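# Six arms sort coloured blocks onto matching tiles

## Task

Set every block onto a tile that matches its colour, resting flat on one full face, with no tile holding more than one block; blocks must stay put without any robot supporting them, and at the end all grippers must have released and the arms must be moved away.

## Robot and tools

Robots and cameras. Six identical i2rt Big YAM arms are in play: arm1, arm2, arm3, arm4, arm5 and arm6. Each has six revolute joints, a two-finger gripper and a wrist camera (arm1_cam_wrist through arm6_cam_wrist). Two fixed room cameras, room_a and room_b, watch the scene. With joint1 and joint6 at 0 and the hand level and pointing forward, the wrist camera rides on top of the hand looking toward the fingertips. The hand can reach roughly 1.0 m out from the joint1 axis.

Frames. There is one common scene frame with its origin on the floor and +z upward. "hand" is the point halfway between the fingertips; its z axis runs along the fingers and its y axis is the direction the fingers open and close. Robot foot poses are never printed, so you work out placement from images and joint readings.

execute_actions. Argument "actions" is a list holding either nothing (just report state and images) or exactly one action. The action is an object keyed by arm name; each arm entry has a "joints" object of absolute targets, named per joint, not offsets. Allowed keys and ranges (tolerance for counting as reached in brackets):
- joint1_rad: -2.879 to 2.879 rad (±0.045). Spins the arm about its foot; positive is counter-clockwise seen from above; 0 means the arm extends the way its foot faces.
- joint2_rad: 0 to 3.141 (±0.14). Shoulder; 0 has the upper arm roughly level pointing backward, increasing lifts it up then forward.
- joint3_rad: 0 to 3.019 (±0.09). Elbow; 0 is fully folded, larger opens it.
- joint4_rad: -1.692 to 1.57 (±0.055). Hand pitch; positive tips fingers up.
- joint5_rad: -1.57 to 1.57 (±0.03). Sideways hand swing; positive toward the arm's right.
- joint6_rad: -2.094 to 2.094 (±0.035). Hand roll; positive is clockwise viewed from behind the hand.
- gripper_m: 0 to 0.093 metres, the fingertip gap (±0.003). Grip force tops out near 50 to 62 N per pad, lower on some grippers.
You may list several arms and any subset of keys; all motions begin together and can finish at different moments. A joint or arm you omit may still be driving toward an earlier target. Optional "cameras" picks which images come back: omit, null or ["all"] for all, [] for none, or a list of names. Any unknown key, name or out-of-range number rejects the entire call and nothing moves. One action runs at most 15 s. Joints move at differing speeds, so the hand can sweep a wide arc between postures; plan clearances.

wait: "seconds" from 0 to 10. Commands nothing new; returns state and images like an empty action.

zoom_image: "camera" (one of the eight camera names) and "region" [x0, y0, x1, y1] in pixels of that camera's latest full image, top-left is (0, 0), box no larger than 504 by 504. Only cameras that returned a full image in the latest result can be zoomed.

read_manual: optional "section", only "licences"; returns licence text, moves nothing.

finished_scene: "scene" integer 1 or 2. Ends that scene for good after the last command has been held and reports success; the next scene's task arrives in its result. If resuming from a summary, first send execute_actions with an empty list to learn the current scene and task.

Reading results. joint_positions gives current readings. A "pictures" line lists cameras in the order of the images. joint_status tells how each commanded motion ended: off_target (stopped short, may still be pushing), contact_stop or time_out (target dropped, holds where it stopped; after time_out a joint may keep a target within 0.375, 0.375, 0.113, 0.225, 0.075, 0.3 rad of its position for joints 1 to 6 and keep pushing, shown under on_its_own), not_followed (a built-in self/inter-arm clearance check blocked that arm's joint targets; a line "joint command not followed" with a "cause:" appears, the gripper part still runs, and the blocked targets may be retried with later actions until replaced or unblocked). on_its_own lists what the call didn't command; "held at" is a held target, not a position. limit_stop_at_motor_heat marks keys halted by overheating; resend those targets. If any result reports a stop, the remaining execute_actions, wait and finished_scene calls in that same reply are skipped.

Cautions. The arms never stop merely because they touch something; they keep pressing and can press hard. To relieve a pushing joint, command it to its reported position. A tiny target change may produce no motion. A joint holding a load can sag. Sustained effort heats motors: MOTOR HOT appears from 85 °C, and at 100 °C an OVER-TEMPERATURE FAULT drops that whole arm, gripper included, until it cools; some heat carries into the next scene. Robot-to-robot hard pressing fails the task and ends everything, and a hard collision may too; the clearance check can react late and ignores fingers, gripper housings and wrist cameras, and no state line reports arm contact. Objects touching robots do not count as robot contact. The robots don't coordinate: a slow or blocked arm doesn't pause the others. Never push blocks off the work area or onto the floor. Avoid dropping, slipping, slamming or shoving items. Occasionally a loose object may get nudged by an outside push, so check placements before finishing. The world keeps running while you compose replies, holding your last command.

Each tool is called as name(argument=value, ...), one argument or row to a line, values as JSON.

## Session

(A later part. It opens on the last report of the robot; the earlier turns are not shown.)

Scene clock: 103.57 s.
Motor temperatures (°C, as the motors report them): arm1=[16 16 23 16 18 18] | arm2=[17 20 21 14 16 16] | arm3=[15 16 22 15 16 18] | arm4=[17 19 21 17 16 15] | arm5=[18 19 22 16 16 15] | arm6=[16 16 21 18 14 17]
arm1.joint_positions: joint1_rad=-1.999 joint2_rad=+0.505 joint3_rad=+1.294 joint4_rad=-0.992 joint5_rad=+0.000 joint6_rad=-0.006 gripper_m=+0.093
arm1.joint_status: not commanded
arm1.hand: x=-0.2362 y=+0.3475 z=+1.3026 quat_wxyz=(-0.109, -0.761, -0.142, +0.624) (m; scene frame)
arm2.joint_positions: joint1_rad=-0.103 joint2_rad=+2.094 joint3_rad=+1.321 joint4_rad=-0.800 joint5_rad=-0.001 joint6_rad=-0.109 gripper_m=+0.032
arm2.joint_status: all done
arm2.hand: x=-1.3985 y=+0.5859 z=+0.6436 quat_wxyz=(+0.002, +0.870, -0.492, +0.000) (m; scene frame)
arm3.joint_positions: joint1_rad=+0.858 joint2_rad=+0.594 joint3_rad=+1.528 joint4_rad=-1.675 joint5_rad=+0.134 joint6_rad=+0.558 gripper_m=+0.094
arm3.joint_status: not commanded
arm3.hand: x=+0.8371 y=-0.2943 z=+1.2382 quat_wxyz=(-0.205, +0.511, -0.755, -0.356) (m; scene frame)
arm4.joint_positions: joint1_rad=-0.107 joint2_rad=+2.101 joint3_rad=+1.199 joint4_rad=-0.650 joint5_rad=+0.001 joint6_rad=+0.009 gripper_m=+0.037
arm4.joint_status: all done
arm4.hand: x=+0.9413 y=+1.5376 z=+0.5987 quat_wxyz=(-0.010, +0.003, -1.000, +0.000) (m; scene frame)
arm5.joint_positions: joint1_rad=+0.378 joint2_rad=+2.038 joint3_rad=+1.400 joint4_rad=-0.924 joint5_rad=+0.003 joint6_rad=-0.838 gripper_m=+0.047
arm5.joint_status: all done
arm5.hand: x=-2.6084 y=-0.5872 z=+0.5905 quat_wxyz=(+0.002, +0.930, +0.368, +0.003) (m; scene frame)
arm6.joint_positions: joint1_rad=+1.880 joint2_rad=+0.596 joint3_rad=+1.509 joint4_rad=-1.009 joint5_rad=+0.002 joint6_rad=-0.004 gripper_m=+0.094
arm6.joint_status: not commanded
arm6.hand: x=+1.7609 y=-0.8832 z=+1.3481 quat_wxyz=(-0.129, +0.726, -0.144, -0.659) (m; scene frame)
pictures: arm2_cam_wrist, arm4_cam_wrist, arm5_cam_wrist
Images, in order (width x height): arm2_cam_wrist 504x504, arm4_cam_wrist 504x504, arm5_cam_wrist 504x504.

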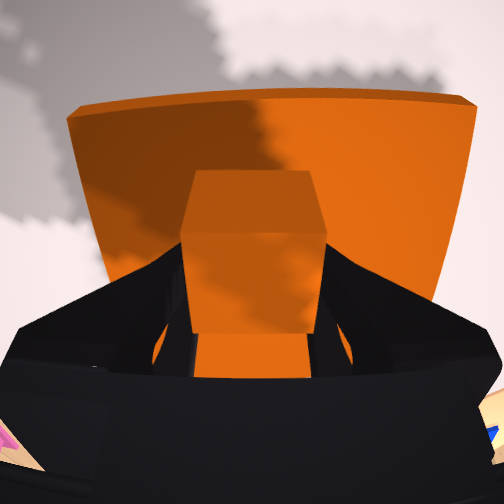

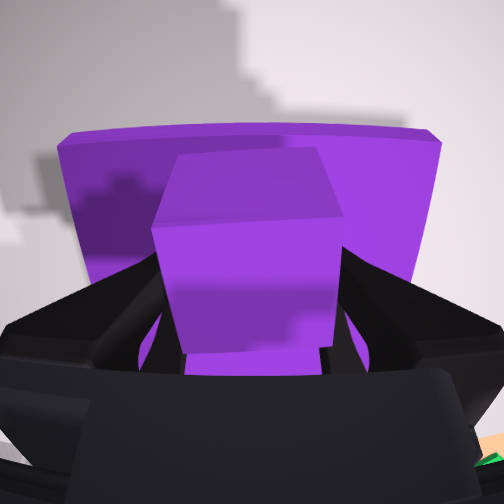

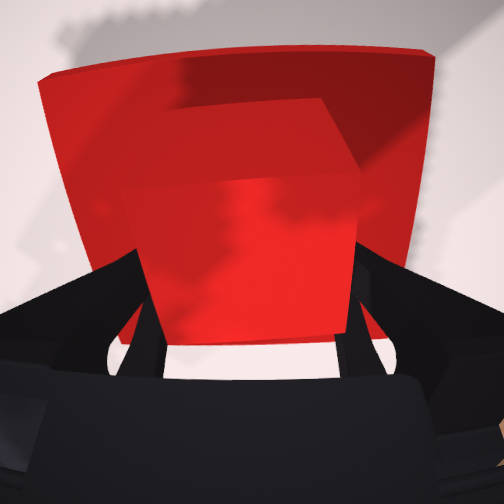

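execute_actions(
  actions=[
    {"arm2":{"joints":{"joint2_rad":2.14,"joint4_rad":-0.77}},"arm5":{"joints":{"joint3_rad":1.41,"gripper_m":0.093}},"arm4":{"joints":{"joint2_rad":2.055,"joint3_rad":1.145,"joint4_rad":-0.67}}},
  ],
  cameras=["arm2_cam_wrist","arm4_cam_wrist","arm5_cam_wrist"],
)

Scene clock: 105.17 s.
Motor temperatures (°C, as the motors report them): arm1=[16 16 23 16 18 18] | arm2=[17 20 21 14 16 16] | arm3=[15 16 22 15 16 18] | arm4=[17 19 21 17 16 15] | arm5=[18 19 22 16 16 15] | arm6=[16 16 21 18 14 17]
arm1.joint_positions: joint1_rad=-1.999 joint2_rad=+0.505 joint3_rad=+1.294 joint4_rad=-0.992 joint5_rad=+0.000 joint6_rad=-0.006 gripper_m=+0.093
arm1.joint_status: not commanded
arm1.hand: x=-0.2362 y=+0.3475 z=+1.3026 quat_wxyz=(-0.109, -0.761, -0.142, +0.624) (m; scene frame)
arm2.joint_positions: joint1_rad=-0.103 joint2_rad=+2.095 joint3_rad=+1.321 joint4_rad=-0.782 joint5_rad=-0.001 joint6_rad=-0.110 gripper_m=+0.032
arm2.joint_status: all done
arm2.hand: x=-1.4001 y=+0.5894 z=+0.6428 quat_wxyz=(-0.002, +0.871, -0.492, -0.007) (m; scene frame)
arm3.joint_positions: joint1_rad=+0.858 joint2_rad=+0.594 joint3_rad=+1.528 joint4_rad=-1.675 joint5_rad=+0.134 joint6_rad=+0.558 gripper_m=+0.094
arm3.joint_status: not commanded
arm3.hand: x=+0.8371 y=-0.2943 z=+1.2382 quat_wxyz=(-0.205, +0.511, -0.755, -0.356) (m; scene frame)
arm4.joint_positions: joint1_rad=-0.107 joint2_rad=+2.072 joint3_rad=+1.146 joint4_rad=-0.662 joint5_rad=+0.001 joint6_rad=+0.008 gripper_m=+0.037
arm4.joint_status: all done
arm4.hand: x=+0.9164 y=+1.5372 z=+0.6001 quat_wxyz=(+0.009, +0.004, -1.000, +0.000) (m; scene frame)
arm5.joint_positions: joint1_rad=+0.378 joint2_rad=+2.038 joint3_rad=+1.400 joint4_rad=-0.924 joint5_rad=+0.003 joint6_rad=-0.838 gripper_m=+0.093
arm5.joint_status: all done
arm5.hand: x=-2.6084 y=-0.5873 z=+0.5905 quat_wxyz=(+0.002, +0.930, +0.368, +0.003) (m; scene frame)
arm6.joint_positions: joint1_rad=+1.880 joint2_rad=+0.596 joint3_rad=+1.509 joint4_rad=-1.009 joint5_rad=+0.002 joint6_rad=-0.004 gripper_m=+0.094
arm6.joint_status: not commanded
arm6.hand: x=+1.7609 y=-0.8832 z=+1.3481 quat_wxyz=(-0.129, +0.726, -0.144, -0.659) (m; scene frame)
pictures: arm2_cam_wrist, arm4_cam_wrist, arm5_cam_wrist
Images, in order (width x height): arm2_cam_wrist 504x504, arm4_cam_wrist 504x504, arm5_cam_wrist 504x504.

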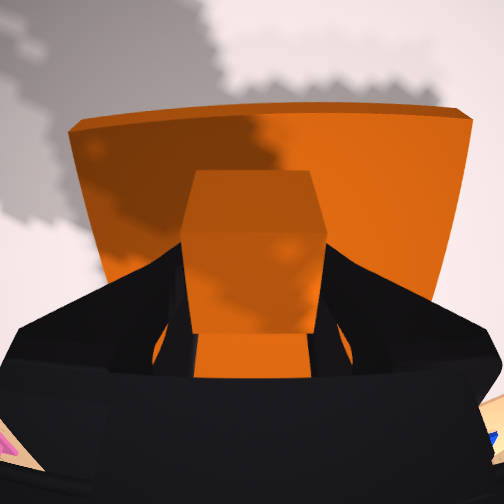

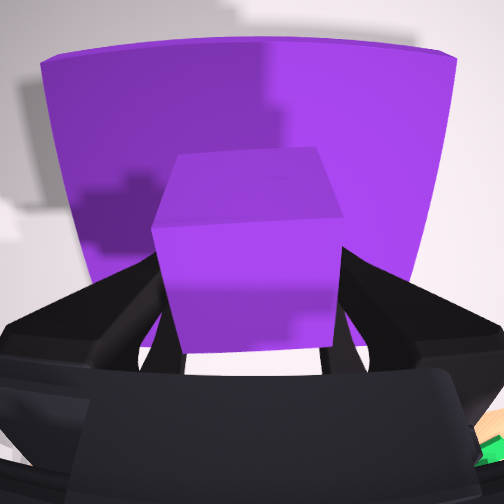

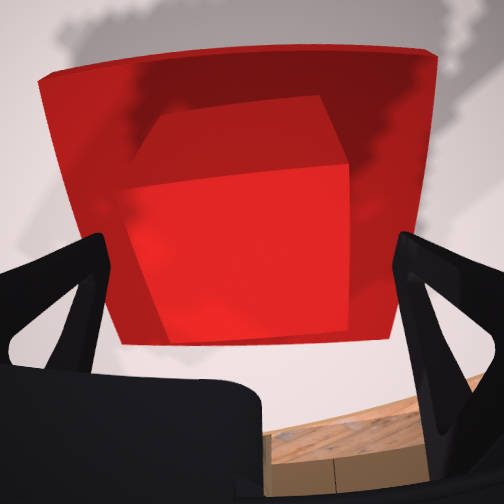

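execute_actions(
  actions=[
    {"arm2":{"joints":{"joint2_rad":2.17}},"arm5":{"joints":{"joint2_rad":1.8}},"arm4":{"joints":{"gripper_m":0.093}}},
  ],
  cameras=[],
)

execute_actions(
  actions=[
    {"arm2":{"joints":{"joint2_rad":2.11,"gripper_m":0.093}},"arm5":{"joints":{"joint2_rad":1.2}},"arm4":{"joints":{"joint2_rad":1.5}}},
  ],
  cameras=["arm2_cam_wrist"],
)

execute_actions(
  actions=[
    {"arm2":{"joints":{"joint2_rad":1.5}}},
  ],
)

Scene clock: 107.67 s.
Motor temperatures (°C, as the motors report them): arm1=[16 16 23 16 18 18] | arm2=[17 20 21 14 16 16] | arm3=[15 16 22 15 16 18] | arm4=[17 19 21 17 16 15] | arm5=[18 20 22 16 16 15] | arm6=[16 16 21 18 14 17]
arm1.joint_positions: joint1_rad=-1.999 joint2_rad=+0.505 joint3_rad=+1.294 joint4_rad=-0.992 joint5_rad=+0.000 joint6_rad=-0.006 gripper_m=+0.093
arm1.joint_status: not commanded
arm1.hand: x=-0.2362 y=+0.3475 z=+1.3026 quat_wxyz=(-0.109, -0.761, -0.142, +0.624) (m; scene frame)
arm2.joint_positions: joint1_rad=-0.103 joint2_rad=+2.096 joint3_rad=+1.321 joint4_rad=-0.782 joint5_rad=-0.001 joint6_rad=-0.111 gripper_m=+0.032
arm2.joint_status: all done
arm2.hand: x=-1.4000 y=+0.5892 z=+0.6422 quat_wxyz=(-0.002, +0.871, -0.491, -0.006) (m; scene frame)
arm3.joint_positions: joint1_rad=+0.858 joint2_rad=+0.594 joint3_rad=+1.528 joint4_rad=-1.675 joint5_rad=+0.134 joint6_rad=+0.558 gripper_m=+0.094
arm3.joint_status: not commanded
arm3.hand: x=+0.8371 y=-0.2943 z=+1.2382 quat_wxyz=(-0.205, +0.511, -0.755, -0.356) (m; scene frame)
arm4.joint_positions: joint1_rad=-0.107 joint2_rad=+2.072 joint3_rad=+1.146 joint4_rad=-0.663 joint5_rad=+0.001 joint6_rad=+0.008 gripper_m=+0.093
arm4.joint_status: all done
arm4.hand: x=+0.9161 y=+1.5372 z=+0.6001 quat_wxyz=(+0.010, +0.004, -1.000, +0.000) (m; scene frame)
arm5.joint_positions: joint1_rad=+0.378 joint2_rad=+1.774 joint3_rad=+1.400 joint4_rad=-0.924 joint5_rad=+0.002 joint6_rad=-0.838 gripper_m=+0.093
arm5.joint_status: all done
arm5.hand: x=-2.6353 y=-0.5846 z=+0.7366 quat_wxyz=(-0.056, +0.922, +0.365, -0.115) (m; scene frame)
arm6.joint_positions: joint1_rad=+1.880 joint2_rad=+0.596 joint3_rad=+1.509 joint4_rad=-1.009 joint5_rad=+0.002 joint6_rad=-0.004 gripper_m=+0.094
arm6.joint_status: not commanded
arm6.hand: x=+1.7609 y=-0.8832 z=+1.3481 quat_wxyz=(-0.129, +0.726, -0.144, -0.659) (m; scene frame)
pictures: none
No camera images: the call's "cameras" was empty. Leave "cameras" out to get every camera's image.

Scene clock: 109.17 s.
Motor temperatures (°C, as the motors report them): arm1=[16 16 23 16 18 18] | arm2=[17 20 21 14 16 16] | arm3=[15 16 22 15 16 18] | arm4=[17 19 21 17 16 15] | arm5=[18 20 22 16 16 15] | arm6=[16 16 21 18 14 17]
arm1.joint_positions: joint1_rad=-1.999 joint2_rad=+0.505 joint3_rad=+1.294 joint4_rad=-0.992 joint5_rad=+0.000 joint6_rad=-0.006 gripper_m=+0.093
arm1.joint_status: not commanded
arm1.hand: x=-0.2362 y=+0.3475 z=+1.3026 quat_wxyz=(-0.109, -0.761, -0.142, +0.624) (m; scene frame)
arm2.joint_positions: joint1_rad=-0.108 joint2_rad=+2.095 joint3_rad=+1.321 joint4_rad=-0.778 joint5_rad=+0.002 joint6_rad=-0.111 gripper_m=+0.093
arm2.joint_status: all done
arm2.hand: x=-1.3978 y=+0.5916 z=+0.6428 quat_wxyz=(-0.005, +0.870, -0.493, -0.007) (m; scene frame)
arm3.joint_positions: joint1_rad=+0.858 joint2_rad=+0.594 joint3_rad=+1.528 joint4_rad=-1.675 joint5_rad=+0.134 joint6_rad=+0.558 gripper_m=+0.094
arm3.joint_status: not commanded
arm3.hand: x=+0.8371 y=-0.2943 z=+1.2382 quat_wxyz=(-0.205, +0.511, -0.755, -0.356) (m; scene frame)
arm4.joint_positions: joint1_rad=-0.107 joint2_rad=+1.489 joint3_rad=+1.131 joint4_rad=-0.667 joint5_rad=+0.001 joint6_rad=+0.008 gripper_m=+0.093
arm4.joint_status: all done
arm4.hand: x=+0.9720 y=+1.5381 z=+0.8906 quat_wxyz=(-0.269, +0.004, -0.963, -0.003) (m; scene frame)
arm5.joint_positions: joint1_rad=+0.378 joint2_rad=+1.189 joint3_rad=+1.400 joint4_rad=-0.924 joint5_rad=+0.002 joint6_rad=-0.838 gripper_m=+0.093
arm5.joint_status: all done
arm5.hand: x=-2.5575 y=-0.5900 z=+1.0531 quat_wxyz=(-0.181, +0.849, +0.335, -0.366) (m; scene frame)
arm6.joint_positions: joint1_rad=+1.880 joint2_rad=+0.596 joint3_rad=+1.509 joint4_rad=-1.009 joint5_rad=+0.002 joint6_rad=-0.004 gripper_m=+0.094
arm6.joint_status: not commanded
arm6.hand: x=+1.7609 y=-0.8832 z=+1.3481 quat_wxyz=(-0.129, +0.726, -0.144, -0.659) (m; scene frame)
pictures: arm2_cam_wrist
Images, in order (width x height): arm2_cam_wrist 504x504.

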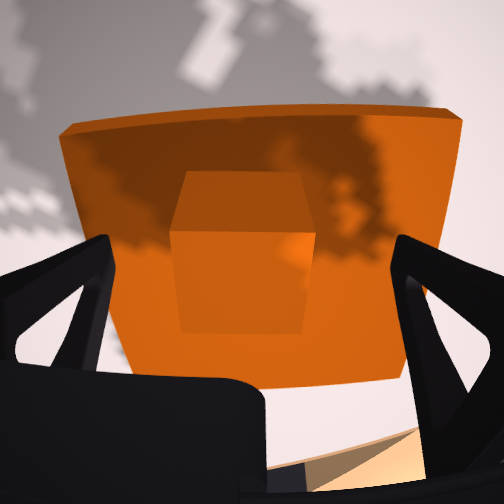

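Scene clock: 110.83 s.
Motor temperatures (°C, as the motors report them): arm1=[16 16 23 16 18 18] | arm2=[17 20 21 14 16 16] | arm3=[15 16 22 15 16 18] | arm4=[17 19 21 17 16 15] | arm5=[18 19 22 16 16 15] | arm6=[16 16 21 18 14 17]
arm1.joint_positions: joint1_rad=-1.999 joint2_rad=+0.505 joint3_rad=+1.294 joint4_rad=-0.992 joint5_rad=+0.000 joint6_rad=-0.006 gripper_m=+0.093
arm1.joint_status: not commanded
arm1.hand: x=-0.2362 y=+0.3475 z=+1.3026 quat_wxyz=(-0.109, -0.761, -0.142, +0.624) (m; scene frame)
arm2.joint_positions: joint1_rad=-0.108 joint2_rad=+1.491 joint3_rad=+1.310 joint4_rad=-0.774 joint5_rad=+0.002 joint6_rad=-0.111 gripper_m=+0.093
arm2.joint_status: all done
arm2.hand: x=-1.4091 y=+0.6188 z=+0.9752 quat_wxyz=(-0.177, +0.829, -0.471, -0.245) (m; scene frame)
arm3.joint_positions: joint1_rad=+0.858 joint2_rad=+0.594 joint3_rad=+1.528 joint4_rad=-1.675 joint5_rad=+0.134 joint6_rad=+0.558 gripper_m=+0.094
arm3.joint_status: not commanded
arm3.hand: x=+0.8371 y=-0.2943 z=+1.2382 quat_wxyz=(-0.205, +0.511, -0.755, -0.356) (m; scene frame)
arm4.joint_positions: joint1_rad=-0.107 joint2_rad=+1.489 joint3_rad=+1.131 joint4_rad=-0.667 joint5_rad=+0.001 joint6_rad=+0.008 gripper_m=+0.093
arm4.joint_status: not commanded
arm4.hand: x=+0.9720 y=+1.5381 z=+0.8906 quat_wxyz=(-0.269, +0.004, -0.963, -0.003) (m; scene frame)
arm5.joint_positions: joint1_rad=+0.378 joint2_rad=+1.189 joint3_rad=+1.400 joint4_rad=-0.924 joint5_rad=+0.002 joint6_rad=-0.838 gripper_m=+0.093
arm5.joint_status: not commanded
arm5.hand: x=-2.5575 y=-0.5900 z=+1.0531 quat_wxyz=(-0.181, +0.849, +0.335, -0.366) (m; scene frame)
arm6.joint_positions: joint1_rad=+1.880 joint2_rad=+0.596 joint3_rad=+1.509 joint4_rad=-1.009 joint5_rad=+0.002 joint6_rad=-0.004 gripper_m=+0.094
arm6.joint_status: not commanded
arm6.hand: x=+1.7609 y=-0.8832 z=+1.3481 quat_wxyz=(-0.129, +0.726, -0.144, -0.659) (m; scene frame)
pictures: arm1_cam_wrist, arm2_cam_wrist, arm3_cam_wrist, arm4_cam_wrist, arm5_cam_wrist, arm6_cam_wrist, room_a, room_b
Images, in order (width x height): arm1_cam_wrist 504x504, arm2_cam_wrist 504x504, arm3_cam_wrist 504x504, arm4_cam_wrist 504x504, arm5_cam_wrist 504x504, arm6_cam_wrist 504x504, room_a 672x504, room_b 672x504.

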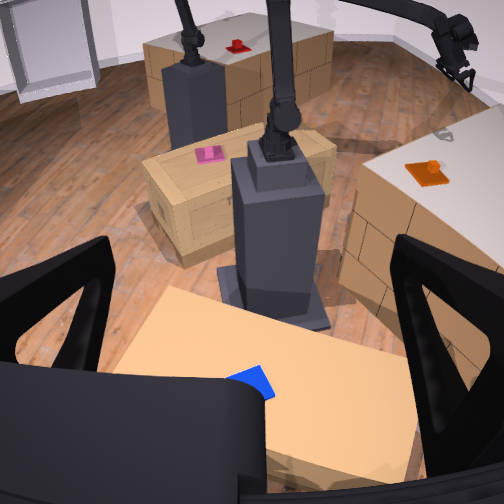

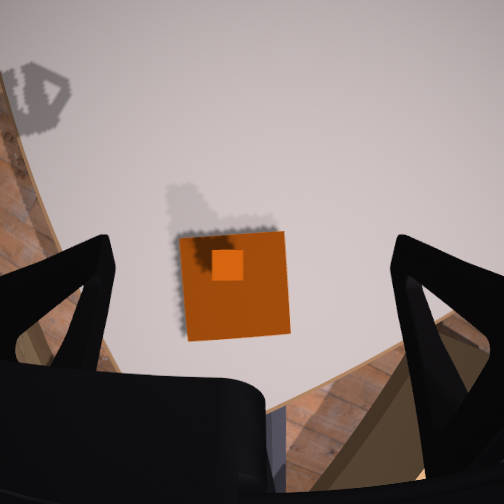

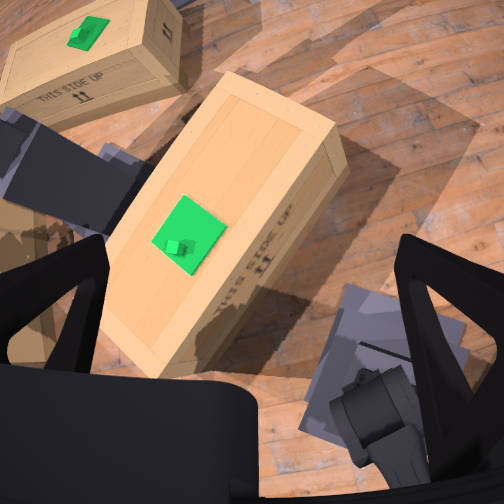

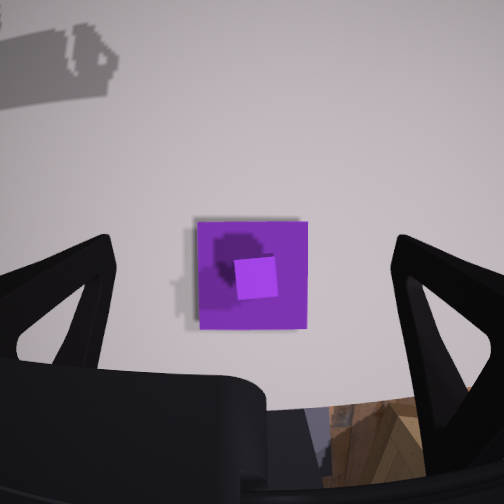

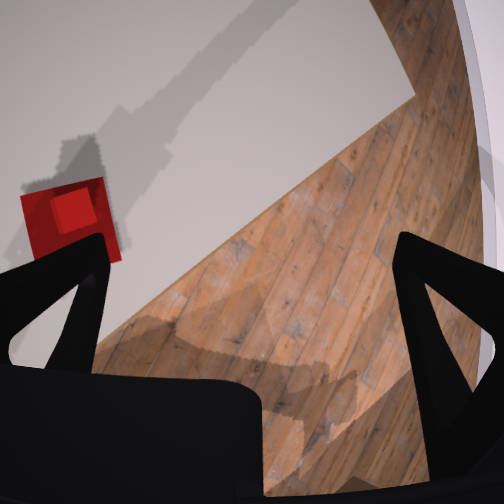

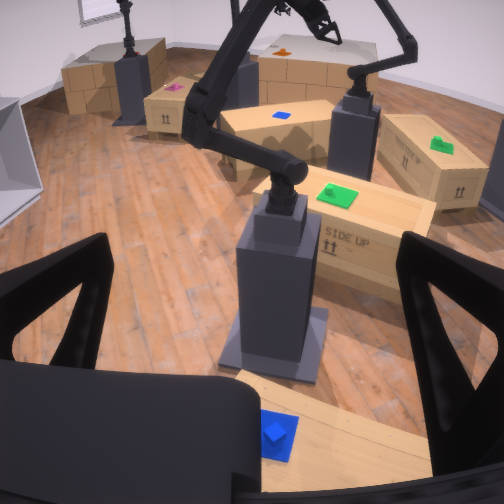

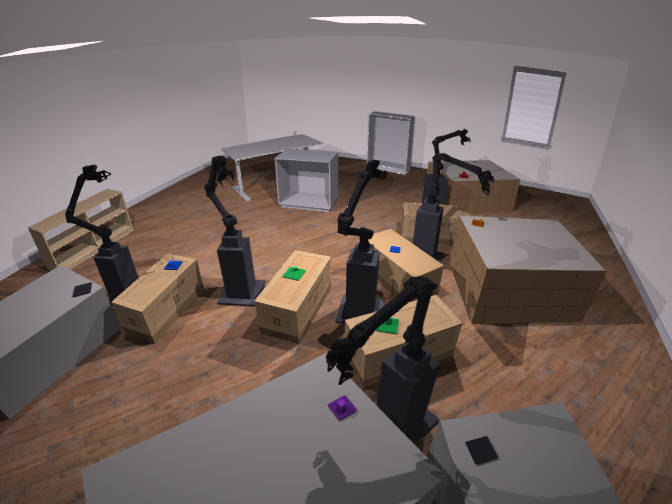

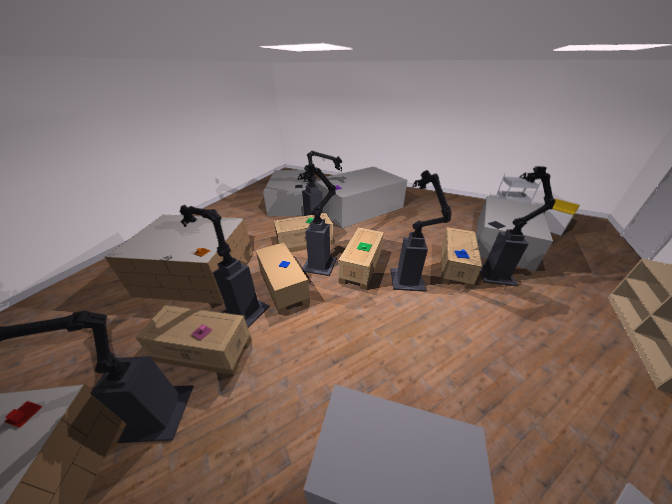

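finished_scene(
  scene=1,
)

The scene is finished: the task was done.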